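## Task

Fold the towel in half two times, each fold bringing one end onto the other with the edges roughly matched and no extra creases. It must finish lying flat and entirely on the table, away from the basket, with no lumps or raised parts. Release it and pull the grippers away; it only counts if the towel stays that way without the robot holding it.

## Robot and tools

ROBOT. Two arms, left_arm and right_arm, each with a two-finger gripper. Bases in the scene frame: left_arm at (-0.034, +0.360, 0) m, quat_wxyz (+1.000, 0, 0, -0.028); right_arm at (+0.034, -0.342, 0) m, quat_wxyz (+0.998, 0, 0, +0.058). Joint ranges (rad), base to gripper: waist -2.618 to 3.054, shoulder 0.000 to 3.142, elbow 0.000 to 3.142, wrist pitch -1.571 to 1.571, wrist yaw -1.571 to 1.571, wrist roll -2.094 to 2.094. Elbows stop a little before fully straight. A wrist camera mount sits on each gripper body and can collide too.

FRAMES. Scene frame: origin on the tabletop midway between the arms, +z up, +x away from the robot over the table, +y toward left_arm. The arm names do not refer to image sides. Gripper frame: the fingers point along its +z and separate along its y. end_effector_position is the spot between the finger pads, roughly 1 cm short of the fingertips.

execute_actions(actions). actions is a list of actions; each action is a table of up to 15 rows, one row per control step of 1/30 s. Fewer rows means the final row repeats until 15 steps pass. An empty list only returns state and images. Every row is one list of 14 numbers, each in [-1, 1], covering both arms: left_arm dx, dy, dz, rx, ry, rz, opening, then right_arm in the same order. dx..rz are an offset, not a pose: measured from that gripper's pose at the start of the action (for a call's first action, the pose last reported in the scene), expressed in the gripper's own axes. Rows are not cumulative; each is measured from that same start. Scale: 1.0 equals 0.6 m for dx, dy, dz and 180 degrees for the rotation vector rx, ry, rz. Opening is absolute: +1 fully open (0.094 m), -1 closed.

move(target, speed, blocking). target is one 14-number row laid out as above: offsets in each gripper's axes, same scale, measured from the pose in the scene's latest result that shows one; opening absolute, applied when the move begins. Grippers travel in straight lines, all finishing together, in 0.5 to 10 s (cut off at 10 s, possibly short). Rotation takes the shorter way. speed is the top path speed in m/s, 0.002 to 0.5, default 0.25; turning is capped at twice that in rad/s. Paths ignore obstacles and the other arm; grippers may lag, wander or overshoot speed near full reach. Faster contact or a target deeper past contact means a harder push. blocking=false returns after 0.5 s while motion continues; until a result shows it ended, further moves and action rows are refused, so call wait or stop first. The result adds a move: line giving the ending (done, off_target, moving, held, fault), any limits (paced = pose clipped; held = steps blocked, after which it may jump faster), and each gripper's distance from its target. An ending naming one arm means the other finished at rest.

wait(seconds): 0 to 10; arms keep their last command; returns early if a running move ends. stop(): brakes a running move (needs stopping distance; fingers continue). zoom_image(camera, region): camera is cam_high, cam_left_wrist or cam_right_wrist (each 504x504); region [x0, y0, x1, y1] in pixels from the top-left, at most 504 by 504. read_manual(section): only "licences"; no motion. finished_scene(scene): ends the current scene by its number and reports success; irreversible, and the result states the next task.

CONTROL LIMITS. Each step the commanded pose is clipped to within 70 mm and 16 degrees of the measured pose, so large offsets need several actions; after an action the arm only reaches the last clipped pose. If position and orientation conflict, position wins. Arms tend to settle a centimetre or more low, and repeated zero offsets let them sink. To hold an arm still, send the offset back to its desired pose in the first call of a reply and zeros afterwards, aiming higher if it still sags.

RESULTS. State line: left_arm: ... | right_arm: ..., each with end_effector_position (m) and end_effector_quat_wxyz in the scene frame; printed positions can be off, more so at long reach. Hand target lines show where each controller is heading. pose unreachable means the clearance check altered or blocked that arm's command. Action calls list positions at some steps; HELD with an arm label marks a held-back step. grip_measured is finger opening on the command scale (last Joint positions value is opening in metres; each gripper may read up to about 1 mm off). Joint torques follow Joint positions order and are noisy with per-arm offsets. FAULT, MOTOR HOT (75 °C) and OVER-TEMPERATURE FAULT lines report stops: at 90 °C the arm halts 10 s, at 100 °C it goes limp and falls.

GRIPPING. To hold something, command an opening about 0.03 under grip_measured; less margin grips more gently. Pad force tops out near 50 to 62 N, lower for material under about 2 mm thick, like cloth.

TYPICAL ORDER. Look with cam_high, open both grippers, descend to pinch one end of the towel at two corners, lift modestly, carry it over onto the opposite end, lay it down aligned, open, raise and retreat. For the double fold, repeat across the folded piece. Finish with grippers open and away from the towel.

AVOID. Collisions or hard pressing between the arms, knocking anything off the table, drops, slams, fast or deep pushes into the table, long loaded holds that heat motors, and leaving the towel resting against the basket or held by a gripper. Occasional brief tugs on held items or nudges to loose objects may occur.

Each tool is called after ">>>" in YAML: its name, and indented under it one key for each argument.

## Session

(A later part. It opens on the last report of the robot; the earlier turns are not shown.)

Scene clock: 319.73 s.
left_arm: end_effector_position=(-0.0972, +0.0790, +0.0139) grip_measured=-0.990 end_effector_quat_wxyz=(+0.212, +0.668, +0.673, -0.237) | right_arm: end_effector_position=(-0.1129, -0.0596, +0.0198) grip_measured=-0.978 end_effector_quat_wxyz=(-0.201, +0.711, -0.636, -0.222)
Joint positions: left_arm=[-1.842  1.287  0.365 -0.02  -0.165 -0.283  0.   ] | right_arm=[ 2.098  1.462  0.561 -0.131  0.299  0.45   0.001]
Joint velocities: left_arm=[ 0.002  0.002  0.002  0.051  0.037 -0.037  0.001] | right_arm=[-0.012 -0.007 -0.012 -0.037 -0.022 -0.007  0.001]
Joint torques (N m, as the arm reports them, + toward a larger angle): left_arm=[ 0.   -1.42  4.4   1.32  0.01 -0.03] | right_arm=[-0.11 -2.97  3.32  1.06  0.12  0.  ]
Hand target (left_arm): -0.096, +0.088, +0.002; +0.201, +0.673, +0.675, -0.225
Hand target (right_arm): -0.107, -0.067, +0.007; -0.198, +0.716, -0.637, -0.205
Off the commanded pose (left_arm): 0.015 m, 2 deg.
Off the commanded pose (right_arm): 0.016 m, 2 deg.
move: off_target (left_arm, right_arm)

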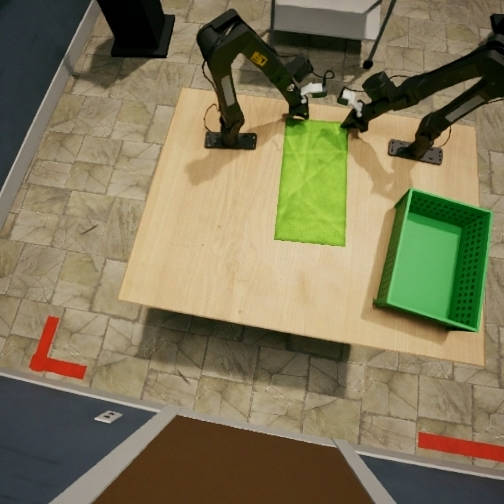

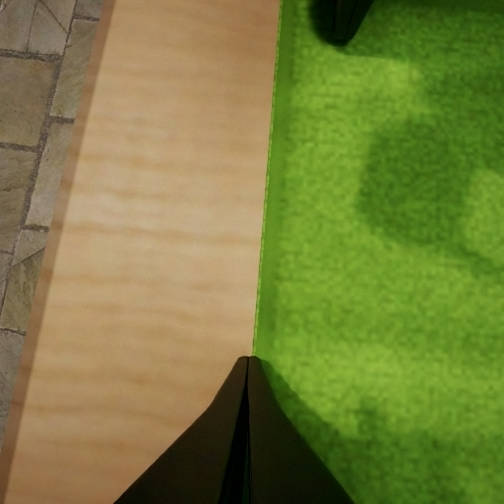

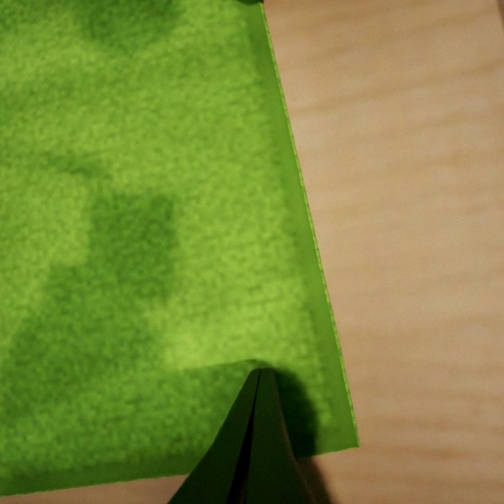

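>>> move:
  target: [0.03,0,-0.13,0,0.2,0,0.2, 0.03,0,-0.13,0,0.19,0,0.2]

>>> move:
  target: [-0.02,0.76,0,0,0,-0.5,0.2, 0.08,-0.79,0,0,0,0.53,0.2]
  speed: 0.35

>>> move:
  target: [0,0,0,0,-0.13,0,0.2, 0,0,0,0,-0.13,0,0.2]

Scene clock: 332.13 s.
left_arm: end_effector_position=(-0.0938, +0.1450, +0.0617) grip_measured=+0.197 end_effector_quat_wxyz=(-0.002, +0.712, +0.702, -0.014) | right_arm: end_effector_position=(-0.1059, -0.1232, +0.0702) grip_measured=+0.197 end_effector_quat_wxyz=(-0.012, +0.747, -0.665, -0.002)
Joint positions: left_arm=[-1.778  1.4    0.884 -1.032  0.017 -0.251  0.056] | right_arm=[ 2.036  1.545  1.048 -1.064  0.021  0.466  0.056]
Joint velocities: left_arm=[-0.012  0.007  0.002  0.051  0.066  0.007 -0.001] | right_arm=[ 0.007 -0.002 -0.002 -0.007  0.051 -0.022 -0.   ]
Joint torques (N m, as the arm reports them, + toward a larger angle): left_arm=[ 0.98 -3.19  9.44  0.18  0.11  0.09] | right_arm=[-0.92 -3.8   7.43  0.1  -0.04  0.  ]
Hand target (left_arm): -0.094, +0.141, +0.066; -0.004, +0.711, +0.703, -0.017
Hand target (right_arm): -0.107, -0.118, +0.073; -0.008, +0.744, -0.668, -0.002
Off the commanded pose (left_arm): 0.006 m, 1 deg.
Off the commanded pose (right_arm): 0.006 m, 1 deg.
move: done

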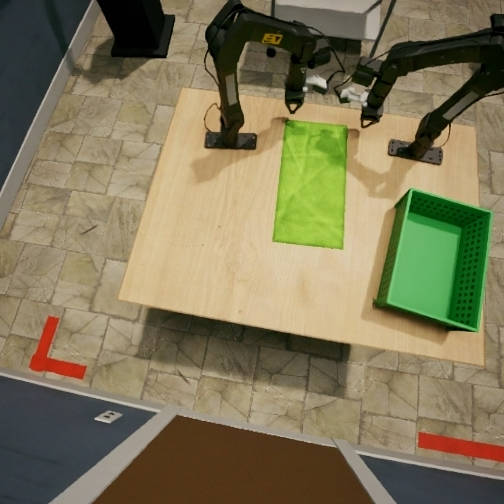

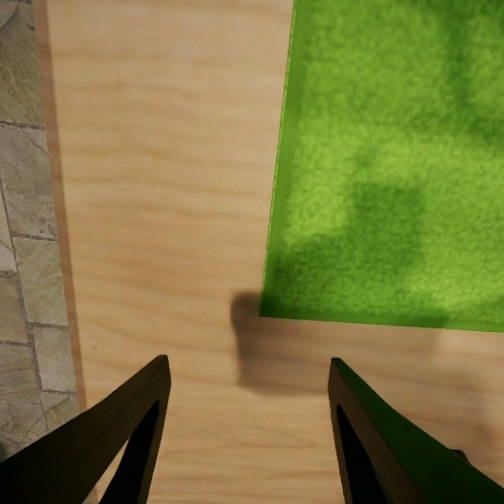

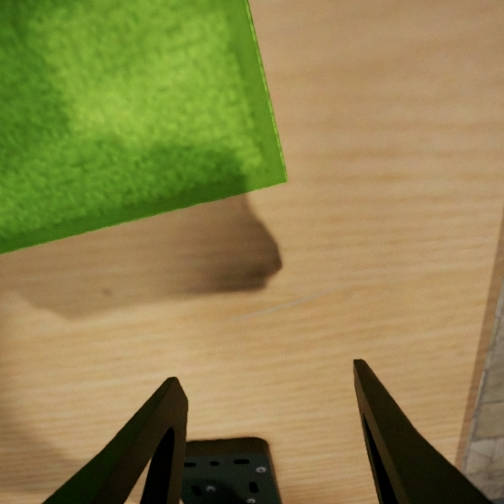

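Scene clock: 335.30 s.
left_arm: end_effector_position=(+0.3538, +0.1251, +0.0445) grip_measured=+0.197 end_effector_quat_wxyz=(-0.019, +0.013, +1.000, -0.002) | right_arm: end_effector_position=(+0.3691, -0.1156, +0.0816) grip_measured=+0.197 end_effector_quat_wxyz=(+0.021, -0.015, +1.000, +0.005)
Joint positions: left_arm=[-0.482  2.367  2.085 -1.319  0.023 -0.513  0.056] | right_arm=[ 0.481  2.054  1.725 -1.201  0.014  0.566  0.056]
Joint velocities: left_arm=[-0.012  0.012 -0.022 -0.037 -0.066 -0.022 -0.   ] | right_arm=[ 0.012  0.002 -0.002  0.051 -0.007 -0.007 -0.001]
Joint torques (N m, as the arm reports them, + toward a larger angle): left_arm=[  0.25 -12.01   9.65   0.03   0.01  -0.06] | right_arm=[-0.2  -8.13  7.68  0.17 -0.05  0.1 ]
Hand target (left_arm): +0.357, +0.126, +0.046; -0.017, +0.007, +1.000, -0.001
Hand target (right_arm): +0.373, -0.114, +0.082; +0.018, -0.011, +1.000, +0.008
Off the commanded pose (left_arm): 0.011 m, 1 deg.
Off the commanded pose (right_arm): 0.006 m, 2 deg.
move: off_target (left_arm)

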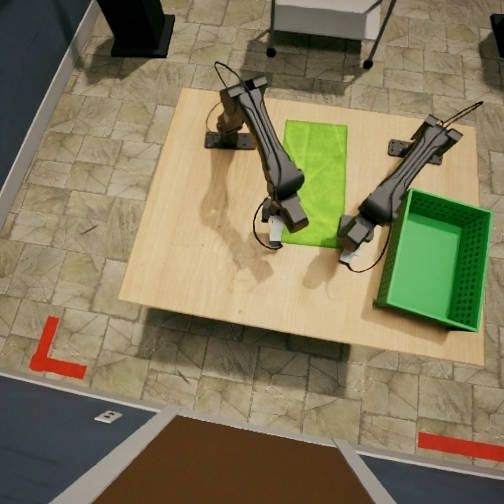

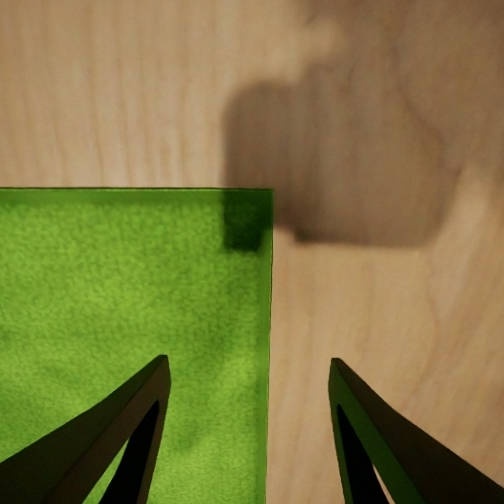

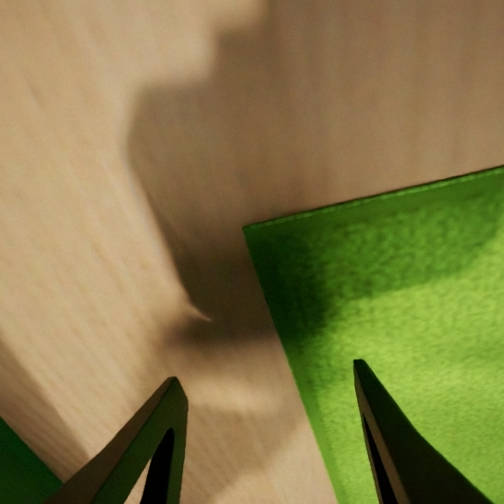

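Scene clock: 336.87 s.
left_arm: end_effector_position=(+0.3515, +0.1279, +0.0355) grip_measured=+0.197 end_effector_quat_wxyz=(+0.166, +0.012, +0.986, -0.002) | right_arm: end_effector_position=(+0.3721, -0.1139, +0.0775) grip_measured=+0.197 end_effector_quat_wxyz=(+0.212, -0.014, +0.977, +0.012)
Joint positions: left_arm=[-0.561  2.05   1.481 -0.721 -0.185 -0.567  0.056] | right_arm=[ 0.581  1.795  1.272 -0.693  0.246  0.625  0.056]
Joint velocities: left_arm=[ 0.007 -0.002  0.017  0.037 -0.081  0.022 -0.   ] | right_arm=[ 0.007 -0.012 -0.007  0.095  0.007  0.022 -0.001]
Joint torques (N m, as the arm reports them, + toward a larger angle): left_arm=[ -0.66 -12.45   6.14   0.91  -0.2   -0.08] | right_arm=[ 0.73 -9.36  4.05  0.81  0.3   0.07]
Hand target (left_arm): +0.354, +0.126, +0.044; +0.184, +0.009, +0.983, -0.006
Hand target (right_arm): +0.369, -0.116, +0.082; +0.222, -0.014, +0.975, +0.011
Off the commanded pose (left_arm): 0.010 m, 2 deg.
Off the commanded pose (right_arm): 0.005 m, 1 deg.
move: done

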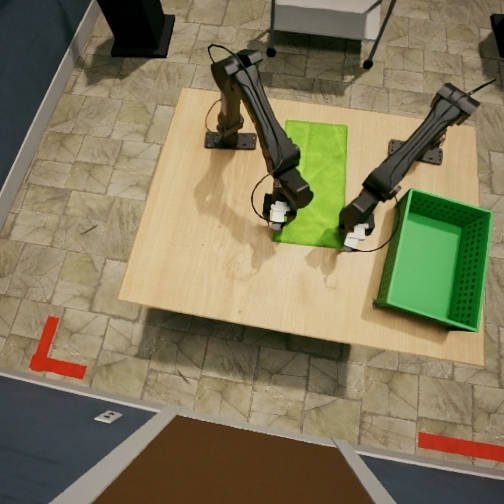

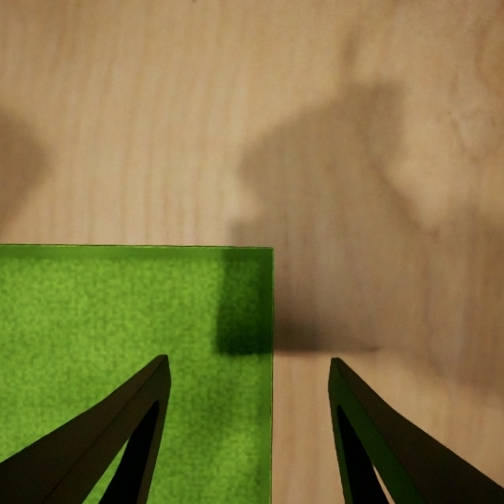

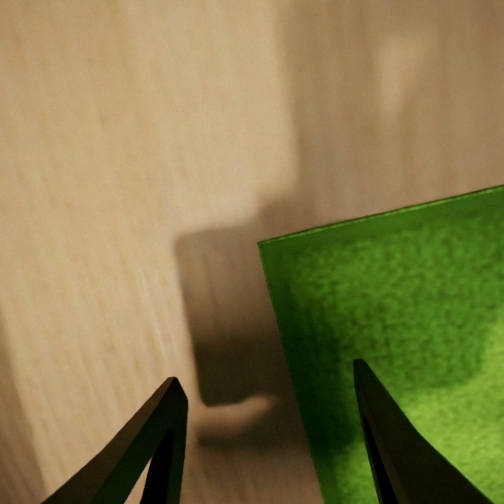

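>>> move:
  target: [-0.04,-0.04,0,0,0,0,0.2, 0,0.02,0.07,0,0,0,0.2]
  speed: 0.08

>>> move:
  target: [0,0,0.055,0,0,0,0.2, 0,0,0.05,0,0,0,0.2]
  speed: 0.05

>>> move:
  target: [0,0,0.015,0,0,0,-1, 0,0,0.015,0,0,0,-1]

Scene clock: 345.07 s.
left_arm: end_effector_position=(+0.3723, +0.1085, +0.0410) grip_measured=+0.197 end_effector_quat_wxyz=(+0.165, +0.012, +0.986, -0.001) | right_arm: end_effector_position=(+0.3873, -0.1013, +0.0440) grip_measured=+0.197 end_effector_quat_wxyz=(+0.214, -0.013, +0.977, +0.013)
Joint positions: left_arm=[-0.569  2.153  1.664 -0.807 -0.186 -0.575  0.056] | right_arm=[ 0.581  1.905  1.272 -0.579  0.247  0.625  0.056]
Joint velocities: left_arm=[ 0.002 -0.037 -0.022  0.007 -0.066 -0.007  0.   ] | right_arm=[ 0.002  0.017  0.002  0.022 -0.037  0.022  0.   ]
Joint torques (N m, as the arm reports them, + toward a larger angle): left_arm=[ -0.82 -10.73  10.13   0.61  -0.1   -0.09] | right_arm=[-0.09 -7.38  5.72  0.84  0.12  0.01]
Hand target (left_arm): +0.373, +0.103, +0.044; +0.167, +0.012, +0.986, -0.002
Hand target (right_arm): +0.389, -0.101, +0.039; +0.212, -0.014, +0.977, +0.012
Off the commanded pose (left_arm): 0.006 m, 0 deg.
Off the commanded pose (right_arm): 0.005 m, 0 deg.
move: done

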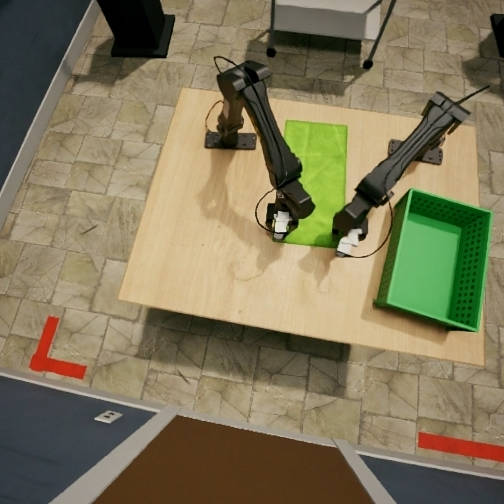

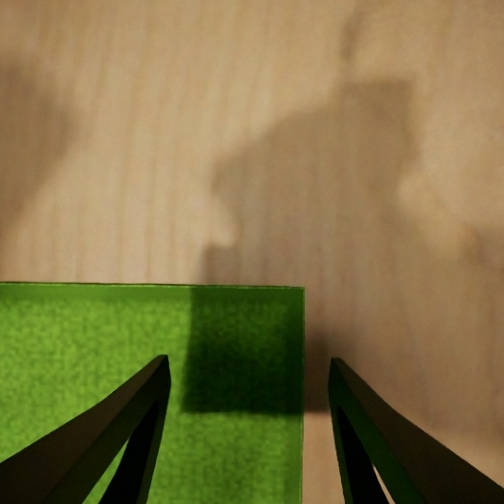

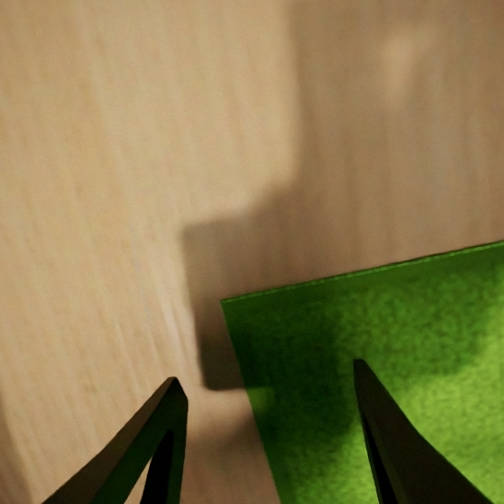

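Scene clock: 346.10 s.
left_arm: end_effector_position=(+0.3799, +0.1022, +0.0194) grip_measured=+0.197 end_effector_quat_wxyz=(+0.166, +0.014, +0.986, -0.005) | right_arm: end_effector_position=(+0.3998, -0.0950, +0.0268) grip_measured=+0.197 end_effector_quat_wxyz=(+0.223, -0.014, +0.975, +0.019)
Joint positions: left_arm=[-0.569  2.209  1.664 -0.744 -0.182 -0.571  0.056] | right_arm=[ 0.572  1.964  1.272 -0.495  0.244  0.612  0.056]
Joint velocities: left_arm=[-0.002  0.002  0.017  0.051 -0.037 -0.066 -0.   ] | right_arm=[-0.002  0.012  0.007 -0.037  0.007 -0.022 -0.001]
Joint torques (N m, as the arm reports them, + toward a larger angle): left_arm=[  1.03 -10.79   5.92   0.9   -0.06   0.07] | right_arm=[-0.66 -7.43  4.79  0.86  0.1   0.01]
Hand target (left_arm): +0.383, +0.108, +0.010; +0.164, +0.012, +0.986, -0.001
Hand target (right_arm): +0.399, -0.101, +0.017; +0.214, -0.013, +0.977, +0.013
Off the commanded pose (left_arm): 0.012 m, 0 deg.
Off the commanded pose (right_arm): 0.011 m, 1 deg.
move: off_target (left_arm, right_arm)

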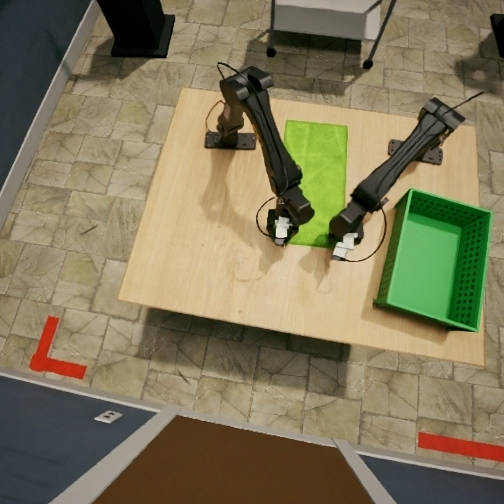

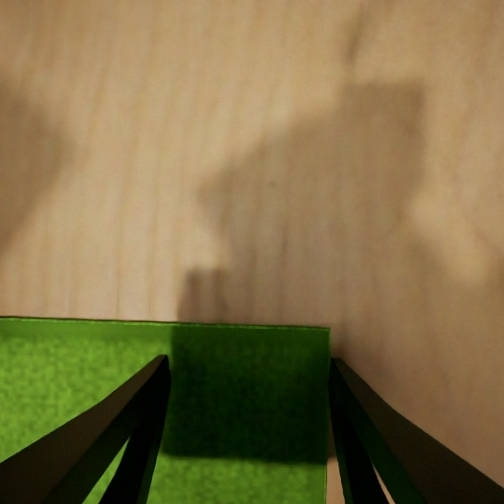

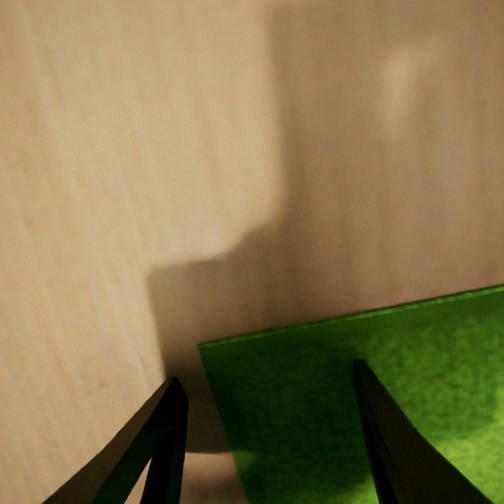

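Scene clock: 346.80 s.
left_arm: end_effector_position=(+0.3802, +0.1019, +0.0194) grip_measured=-0.990 end_effector_quat_wxyz=(+0.167, +0.014, +0.986, -0.005) | right_arm: end_effector_position=(+0.4031, -0.0923, +0.0286) grip_measured=-0.978 end_effector_quat_wxyz=(+0.230, -0.013, +0.973, +0.025)
Joint positions: left_arm=[-0.569  2.209  1.664 -0.743 -0.181 -0.571  0.   ] | right_arm=[ 0.572  1.964  1.272 -0.477  0.244  0.612  0.001]
Joint velocities: left_arm=[-0.007  0.007 -0.007 -0.051 -0.051 -0.007 -0.001] | right_arm=[ 0.007  0.012  0.002  0.007 -0.007 -0.051  0.   ]
Joint torques (N m, as the arm reports them, + toward a larger angle): left_arm=[  0.24 -10.43   7.11   0.92  -0.08   0.04] | right_arm=[-0.39 -7.03  5.34  0.89  0.12 -0.04]
Hand target (left_arm): +0.383, +0.102, +0.011; +0.166, +0.014, +0.986, -0.005
Hand target (right_arm): +0.403, -0.095, +0.019; +0.223, -0.014, +0.975, +0.019
Off the commanded pose (left_arm): 0.009 m, 0 deg.
Off the commanded pose (right_arm): 0.010 m, 1 deg.
move: done

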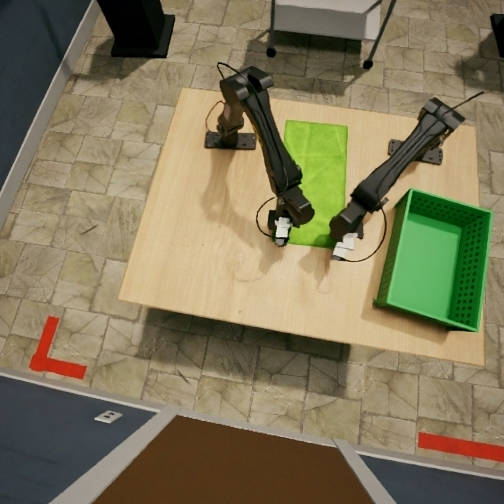

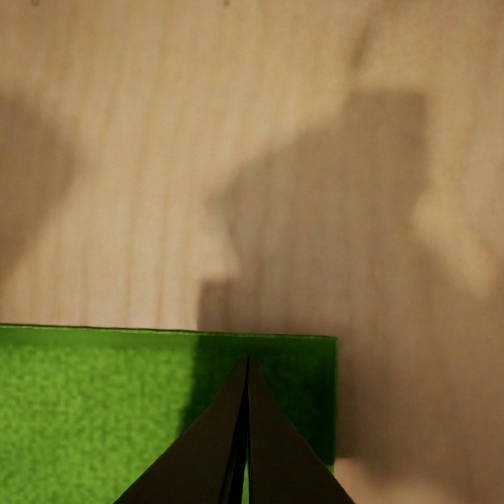

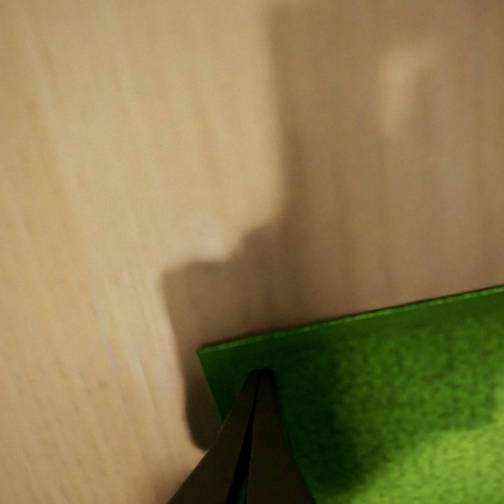

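>>> move:
  target: [0,0.015,0,0,0,0,0.2, 0,-0.035,0,0,0,0,0.2]
  speed: 0.05

>>> move:
  target: [0.025,0,0.035,0,0,0,0.2, 0.03,0,0.045,0,0,0,0.2]
  speed: 0.05

>>> move:
  target: [0.01,0,0.025,0,0,0,-1, 0.01,0,0.025,0,0,0,-1]

Scene clock: 354.23 s.
left_arm: end_effector_position=(+0.3800, +0.1025, +0.0182) grip_measured=+0.197 end_effector_quat_wxyz=(+0.166, +0.016, +0.986, -0.010) | right_arm: end_effector_position=(+0.4050, -0.1090, +0.0233) grip_measured=+0.197 end_effector_quat_wxyz=(+0.227, -0.015, +0.974, +0.021)
Joint positions: left_arm=[-0.565  2.205  1.653 -0.731 -0.172 -0.565  0.056] | right_arm=[ 0.535  1.948  1.228 -0.451  0.232  0.575  0.056]
Joint velocities: left_arm=[-0.022  0.002 -0.007 -0.022 -0.022 -0.022 -0.001] | right_arm=[ 0.002 -0.007  0.012  0.022  0.022 -0.066 -0.   ]
Joint torques (N m, as the arm reports them, + toward a larger angle): left_arm=[  0.95 -13.06   5.42   0.77  -0.11   0.1 ] | right_arm=[ -0.5  -10.28   3.84   0.87   0.06   0.01]
Hand target (left_arm): +0.380, +0.111, +0.019; +0.166, +0.014, +0.986, -0.005
Hand target (right_arm): +0.404, -0.113, +0.028; +0.230, -0.013, +0.973, +0.025
Off the commanded pose (left_arm): 0.009 m, 1 deg.
Off the commanded pose (right_arm): 0.006 m, 1 deg.
move: done

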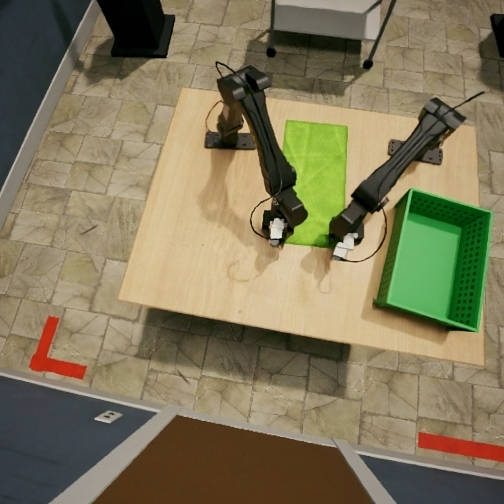

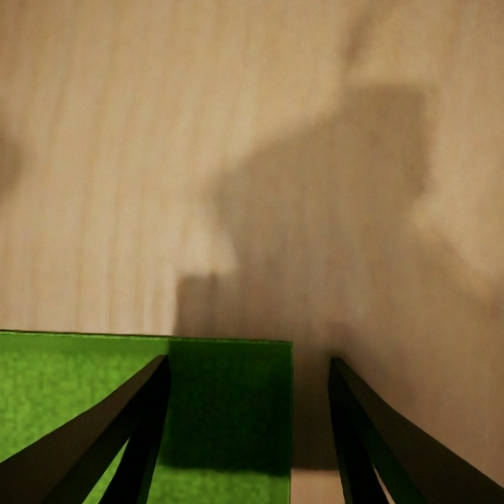

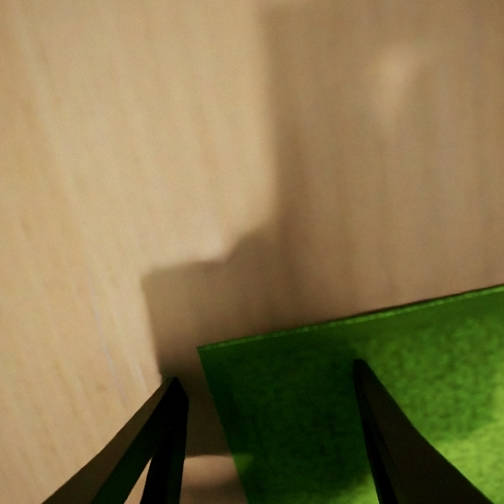

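Scene clock: 355.20 s.
left_arm: end_effector_position=(+0.3800, +0.1022, +0.0167) grip_measured=+0.197 end_effector_quat_wxyz=(+0.181, +0.016, +0.983, -0.012) | right_arm: end_effector_position=(+0.4140, -0.1041, +0.0201) grip_measured=+0.197 end_effector_quat_wxyz=(+0.255, -0.009, +0.966, +0.036)
Joint positions: left_arm=[-0.57   2.186  1.605 -0.674 -0.185 -0.565  0.056] | right_arm=[ 0.536  1.952  1.187 -0.34   0.242  0.575  0.056]
Joint velocities: left_arm=[-0.022 -0.012  0.012  0.051 -0.037 -0.037 -0.   ] | right_arm=[ 0.002 -0.002  0.002 -0.051  0.007 -0.007  0.   ]
Joint torques (N m, as the arm reports them, + toward a larger angle): left_arm=[-0.53 -9.44  3.8   1.08  0.   -0.07] | right_arm=[ 0.63 -5.8   3.07  0.97  0.07  0.11]
Hand target (left_arm): +0.372, +0.103, -0.006; +0.166, +0.016, +0.986, -0.009
Hand target (right_arm): +0.400, -0.109, -0.007; +0.227, -0.014, +0.974, +0.021
Off the commanded pose (left_arm): 0.024 m, 2 deg.
Off the commanded pose (right_arm): 0.032 m, 4 deg.
move: off_target (left_arm, right_arm)

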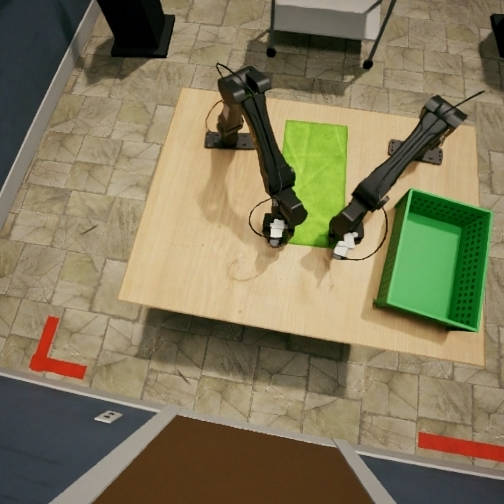

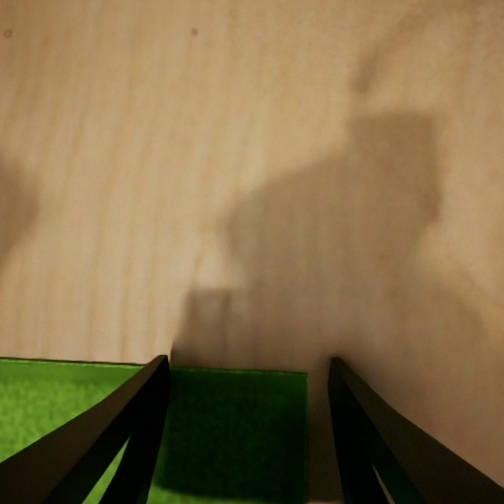

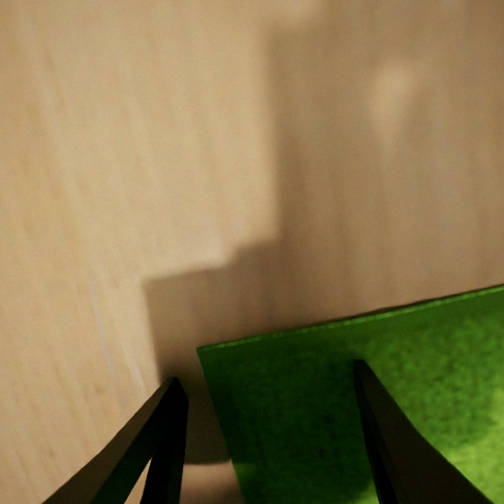

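Scene clock: 355.93 s.
left_arm: end_effector_position=(+0.3836, +0.0969, +0.0181) grip_measured=-0.974 end_effector_quat_wxyz=(+0.189, +0.016, +0.981, -0.025) | right_arm: end_effector_position=(+0.4215, -0.0975, +0.0212) grip_measured=-0.969 end_effector_quat_wxyz=(+0.270, -0.007, +0.962, +0.049)
Joint positions: left_arm=[-0.571  2.184  1.6   -0.643 -0.175 -0.565  0.001] | right_arm=[ 0.536  1.963  1.187 -0.289  0.239  0.575  0.001]
Joint velocities: left_arm=[-0.027 -0.027  0.002 -0.022 -0.051 -0.037  0.001] | right_arm=[-0.032  0.002  0.002  0.007 -0.007  0.022 -0.001]
Joint torques (N m, as the arm reports them, + toward a larger angle): left_arm=[-0.11 -9.9   4.82  0.99 -0.15 -0.02] | right_arm=[-0.05 -6.86  4.14  1.02  0.14  0.03]
Hand target (left_arm): +0.379, +0.102, +0.001; +0.180, +0.016, +0.983, -0.012
Hand target (right_arm): +0.416, -0.103, +0.005; +0.255, -0.009, +0.966, +0.036
Off the commanded pose (left_arm): 0.019 m, 2 deg.
Off the commanded pose (right_arm): 0.019 m, 2 deg.
move: off_target (left_arm, right_arm)

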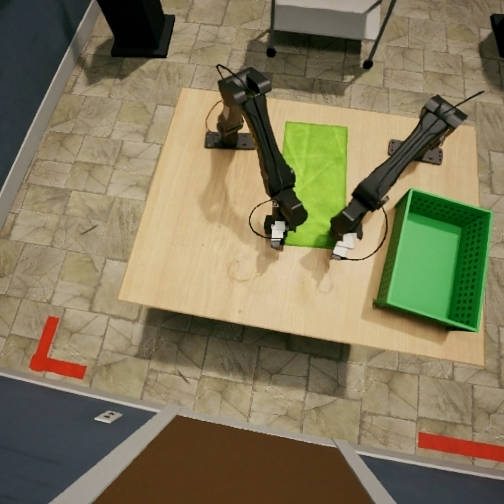

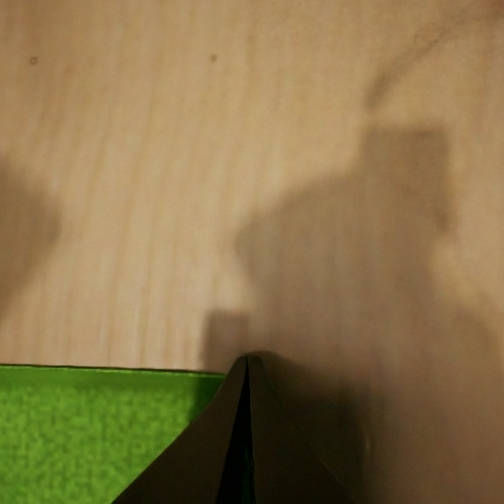

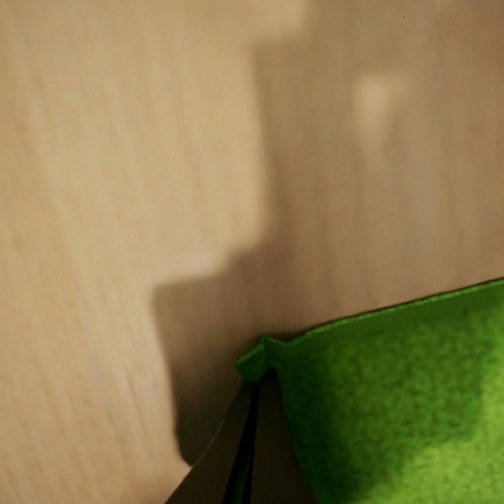

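>>> move:
  target: [-0.135,0,0.018,0,-0.06,0,-1, -0.13,0,0.04,0,0,0,-1]
  speed: 0.1

Scene clock: 367.17 s.
left_arm: end_effector_position=(+0.4493, +0.0938, +0.0309) grip_measured=-0.974 end_effector_quat_wxyz=(+0.261, +0.016, +0.965, -0.026) | right_arm: end_effector_position=(+0.4965, -0.0947, +0.0428) grip_measured=-0.969 end_effector_quat_wxyz=(+0.276, -0.007, +0.960, +0.050)
Joint positions: left_arm=[-0.522  2.292  1.771 -0.567 -0.228 -0.49   0.001] | right_arm=[ 0.438  2.135  1.538 -0.436  0.195  0.486  0.001]
Joint velocities: left_arm=[-0.017 -0.017 -0.007 -0.007  0.051  0.007 -0.   ] | right_arm=[-0.017 -0.002  0.007 -0.022  0.037 -0.007  0.001]
Joint torques (N m, as the arm reports them, + toward a larger angle): left_arm=[  0.6  -12.13  10.45   1.25  -0.27   0.05] | right_arm=[-0.68 -8.91  7.93  0.86  0.04 -0.04]
Hand target (left_arm): +0.462, +0.094, +0.039; +0.280, +0.012, +0.959, -0.027
Hand target (right_arm): +0.501, -0.096, +0.041; +0.271, -0.007, +0.961, +0.049
Off the commanded pose (left_arm): 0.015 m, 2 deg.
Off the commanded pose (right_arm): 0.005 m, 1 deg.
move: off_target (left_arm)

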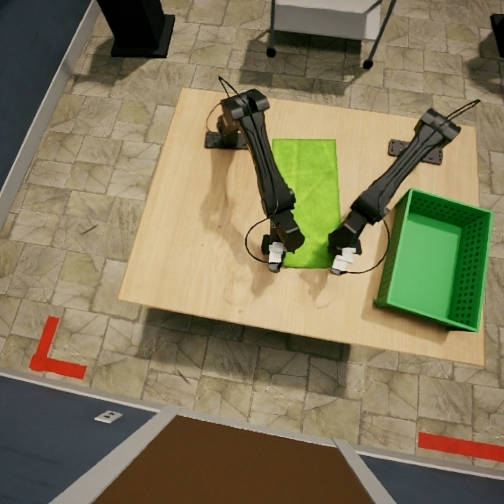

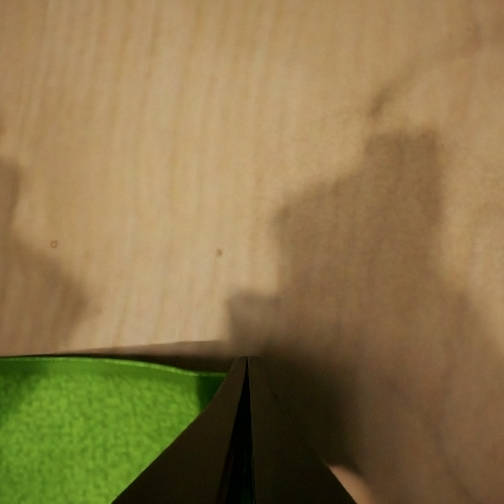

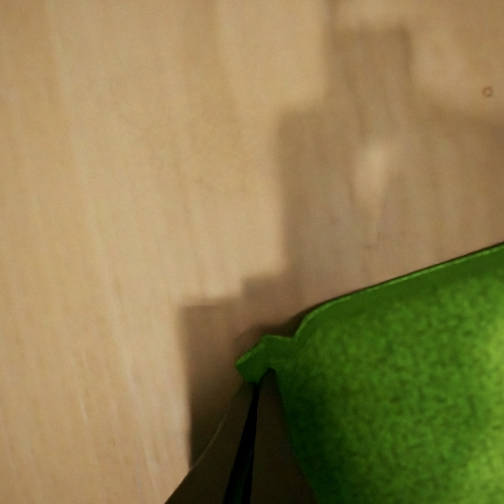

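>>> move:
  target: [0.16,-0.067,-0.46,0.1,0.1,0,-1, 0.16,-0.067,-0.46,-0.1,0.1,0,-1]
  speed: 0.15

Scene clock: 378.90 s.
left_arm: end_effector_position=(+0.2336, +0.0656, +0.2144) grip_measured=-0.974 end_effector_quat_wxyz=(+0.104, +0.064, +0.975, -0.188) | right_arm: end_effector_position=(+0.2719, -0.1489, +0.2107) grip_measured=-0.969 end_effector_quat_wxyz=(+0.104, -0.063, +0.971, +0.205)
Joint positions: left_arm=[-0.713  1.7    1.701 -1.164  0.149 -0.669  0.001] | right_arm=[ 0.404  1.369  1.361 -1.184 -0.272  0.444  0.001]
Joint velocities: left_arm=[-0.002 -0.007 -0.002 -0.007  0.081  0.007 -0.001] | right_arm=[-0.017 -0.007 -0.032 -0.007 -0.051  0.007 -0.001]
Joint torques (N m, as the arm reports them, + toward a larger angle): left_arm=[-0.02 -8.91  9.65  0.41 -0.08 -0.02] | right_arm=[-1.4  -5.64  7.71  0.47  0.09 -0.1 ]
Hand target (left_arm): +0.227, +0.076, +0.221; +0.102, +0.061, +0.978, -0.173
Hand target (right_arm): +0.272, -0.160, +0.222; +0.118, -0.057, +0.972, +0.196
Off the commanded pose (left_arm): 0.012 m, 2 deg.
Off the commanded pose (right_arm): 0.016 m, 2 deg.
move: off_target (left_arm, right_arm)

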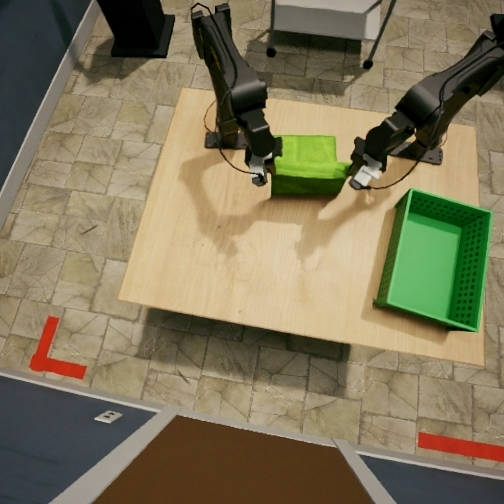

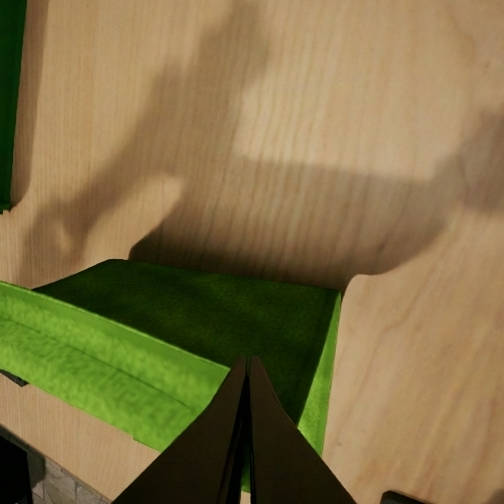

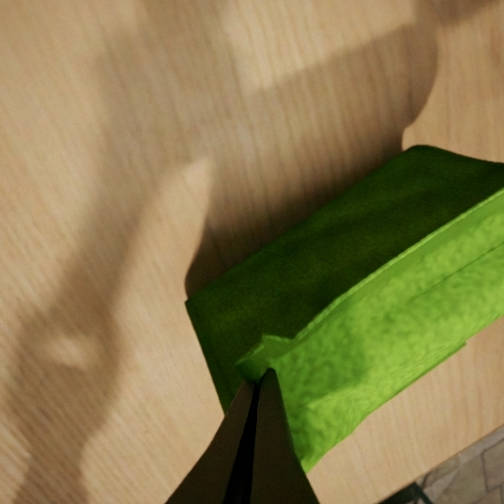

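>>> move:
  target: [0.435,-0.022,0.2,0,0,0,-1, 0.455,-0.077,0.148,0,0,0,-1]
  speed: 0.12

>>> zoom_image:
  camera: "cam_high"
  region: [200, 80, 420, 260]

Scene clock: 390.13 s.
left_arm: end_effector_position=(+0.0002, +0.0251, +0.0601) grip_measured=-0.974 end_effector_quat_wxyz=(+0.099, +0.064, +0.972, -0.204) | right_arm: end_effector_position=(+0.0223, -0.1687, +0.0649) grip_measured=-0.969 end_effector_quat_wxyz=(+0.077, -0.054, +0.967, +0.237)
Joint positions: left_arm=[-1.503  1.496  0.857 -0.501 -0.163 -1.392  0.001] | right_arm=[ 1.806  0.682  0.442 -0.908  0.28   1.751  0.001]
Joint velocities: left_arm=[ 0.002 -0.017 -0.002 -0.007 -0.022  0.066  0.   ] | right_arm=[ 0.012  0.017 -0.012 -0.007  0.051 -0.037  0.002]
Joint torques (N m, as the arm reports them, + toward a larger angle): left_arm=[-0.73 -4.75  6.16  0.96 -0.24 -0.03] | right_arm=[0.83 2.27 4.59 0.7  0.3  0.04]
Hand target (left_arm): +0.001, +0.030, +0.053; +0.108, +0.064, +0.973, -0.193
Hand target (right_arm): +0.027, -0.178, +0.054; +0.094, -0.061, +0.971, +0.209
Off the commanded pose (left_arm): 0.011 m, 2 deg.
Off the commanded pose (right_arm): 0.017 m, 5 deg.
move: off_target (left_arm, right_arm)

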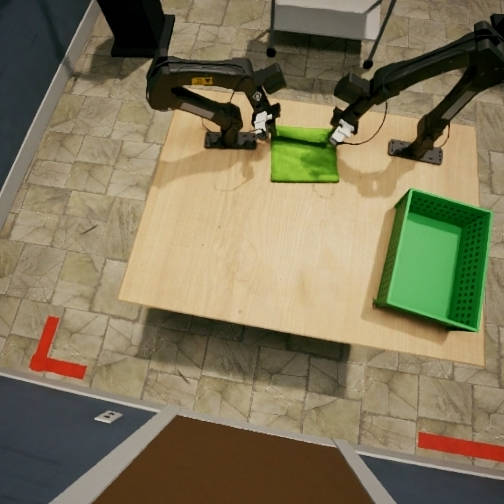

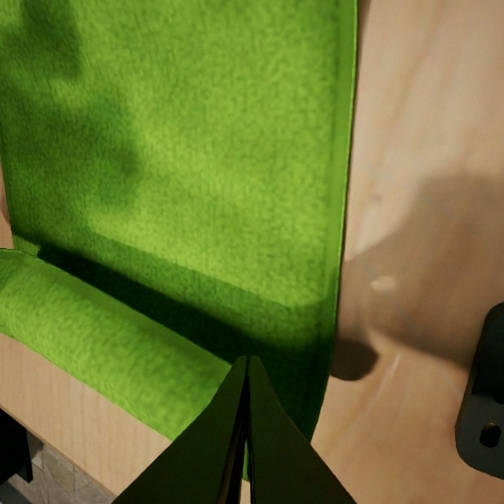

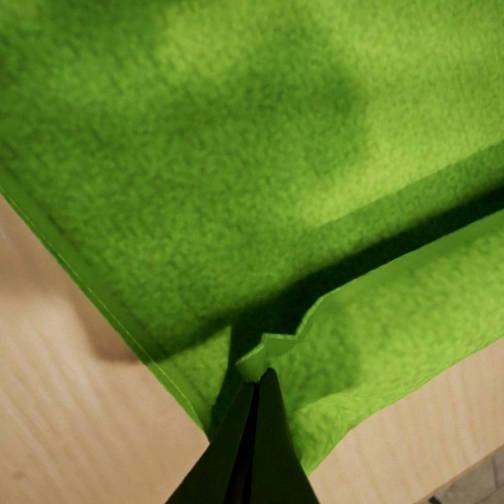

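Region (200, 80, 420, 260) of cam_high's 504x504 image, scaled by 2.291, with more detail than that image has; it fills the top 412 rows of this view, and the rest is white.

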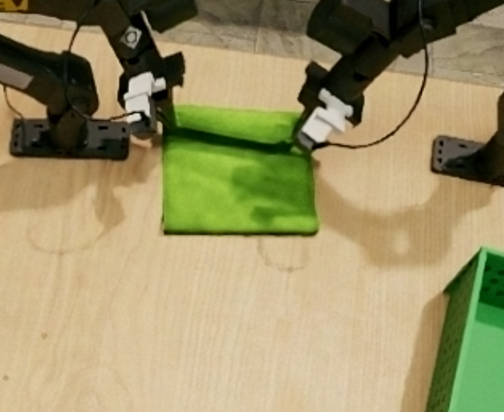

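>>> move:
  target: [-0.17,0.03,-0.025,0,0,0,-1, -0.173,0.0,-0.01,0,0,0,-1]
  speed: 0.08

>>> zoom_image:
  camera: "cam_high"
  region: [200, 80, 420, 260]

Scene clock: 400.17 s.
left_arm: end_effector_position=(+0.0954, +0.0357, +0.0792) grip_measured=-0.974 end_effector_quat_wxyz=(+0.094, +0.062, +0.972, -0.205) | right_arm: end_effector_position=(+0.1214, -0.1650, +0.0835) grip_measured=-0.969 end_effector_quat_wxyz=(+0.084, -0.056, +0.966, +0.237)
Joint positions: left_arm=[-1.135  1.496  0.935 -0.554  0.007 -1.066  0.001] | right_arm=[ 0.851  0.754  0.522 -0.853 -0.154  0.889  0.001]
Joint velocities: left_arm=[-0.007 -0.007 -0.012  0.066  0.007 -0.022 -0.001] | right_arm=[-0.017 -0.002 -0.027 -0.022 -0.007 -0.007 -0.   ]
Joint torques (N m, as the arm reports them, + toward a larger angle): left_arm=[ 0.68 -6.7   9.91  0.72 -0.05  0.15] | right_arm=[-0.91  1.15  8.22  0.85 -0.06 -0.06]
Hand target (left_arm): +0.099, +0.039, +0.087; +0.098, +0.064, +0.972, -0.202
Hand target (right_arm): +0.125, -0.164, +0.089; +0.085, -0.056, +0.967, +0.235
Off the commanded pose (left_arm): 0.011 m, 1 deg.
Off the commanded pose (right_arm): 0.005 m, 1 deg.
move: off_target (left_arm)

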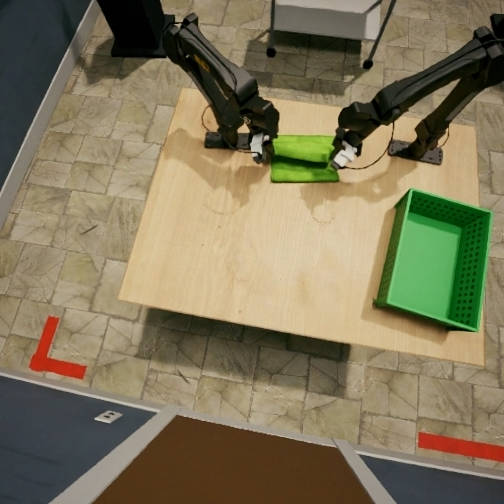

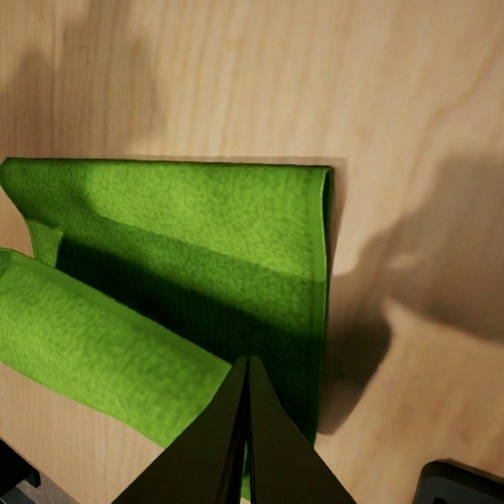

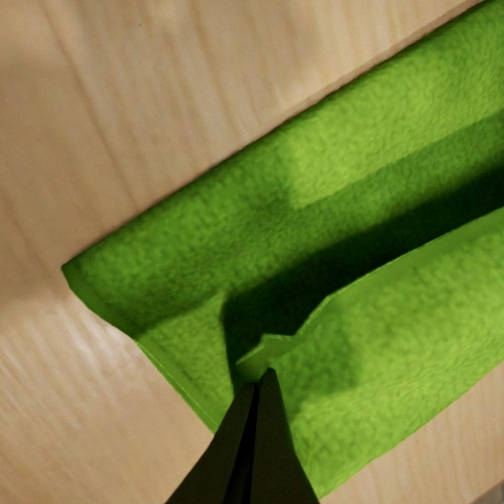

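Region (200, 80, 420, 260) of cam_high's 504x504 image, scaled by 2.291, with more detail than that image has; it fills the top 412 rows of this view, and the rest is white.

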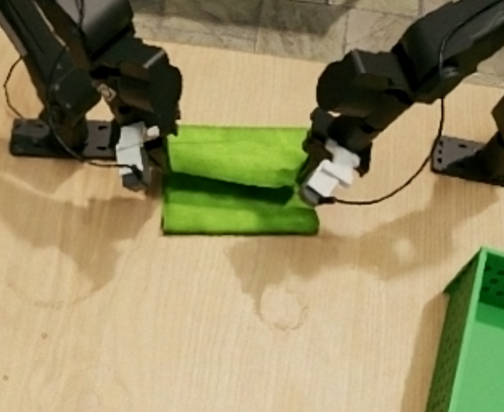

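>>> move:
  target: [-0.417,0.037,-0.153,0,-0.2,0,-1, -0.417,0.09,-0.11,0,-0.2,0,-1]
  speed: 0.12

Scene clock: 414.17 s.
left_arm: end_effector_position=(+0.3170, +0.0730, +0.1905) grip_measured=-0.974 end_effector_quat_wxyz=(+0.367, -0.005, +0.906, -0.212) | right_arm: end_effector_position=(+0.3389, -0.1278, +0.2044) grip_measured=-0.969 end_effector_quat_wxyz=(+0.367, +0.013, +0.897, +0.247)
Joint positions: left_arm=[-0.704  1.554  1.186 -0.343 -0.186 -0.686  0.001] | right_arm=[ 0.513  1.194  0.92  -0.381  0.041  0.638  0.001]
Joint velocities: left_arm=[ 0.007  0.012  0.002 -0.037 -0.037  0.037 -0.001] | right_arm=[ 0.002 -0.007 -0.007  0.022  0.037 -0.081  0.   ]
Joint torques (N m, as the arm reports them, + toward a larger angle): left_arm=[ 0.69 -6.41 11.17  1.69 -0.21  0.11] | right_arm=[-0.8  -2.35  8.71  1.51  0.13 -0.03]
Hand target (left_arm): +0.328, +0.072, +0.203; +0.386, -0.008, +0.897, -0.214
Hand target (right_arm): +0.349, -0.130, +0.213; +0.380, +0.018, +0.892, +0.243
Off the commanded pose (left_arm): 0.018 m, 3 deg.
Off the commanded pose (right_arm): 0.014 m, 2 deg.
move: off_target (left_arm, right_arm)

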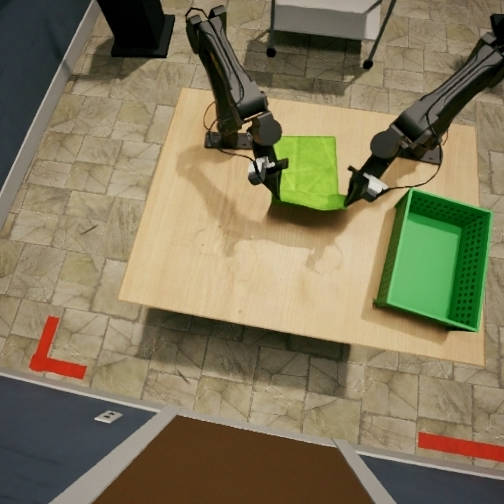

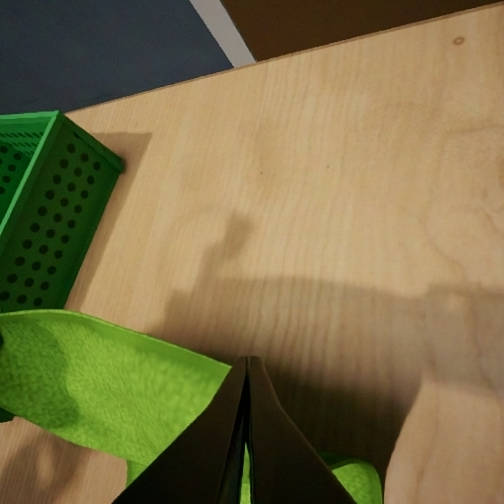

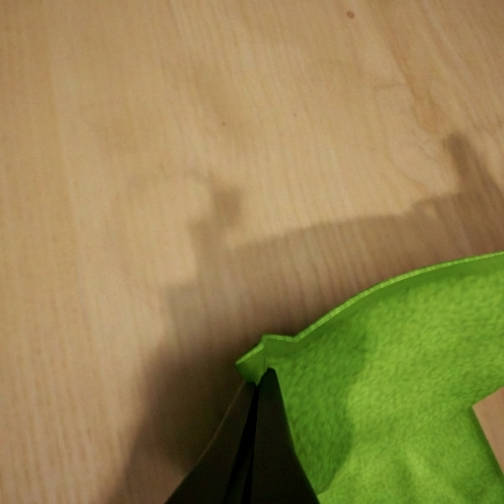

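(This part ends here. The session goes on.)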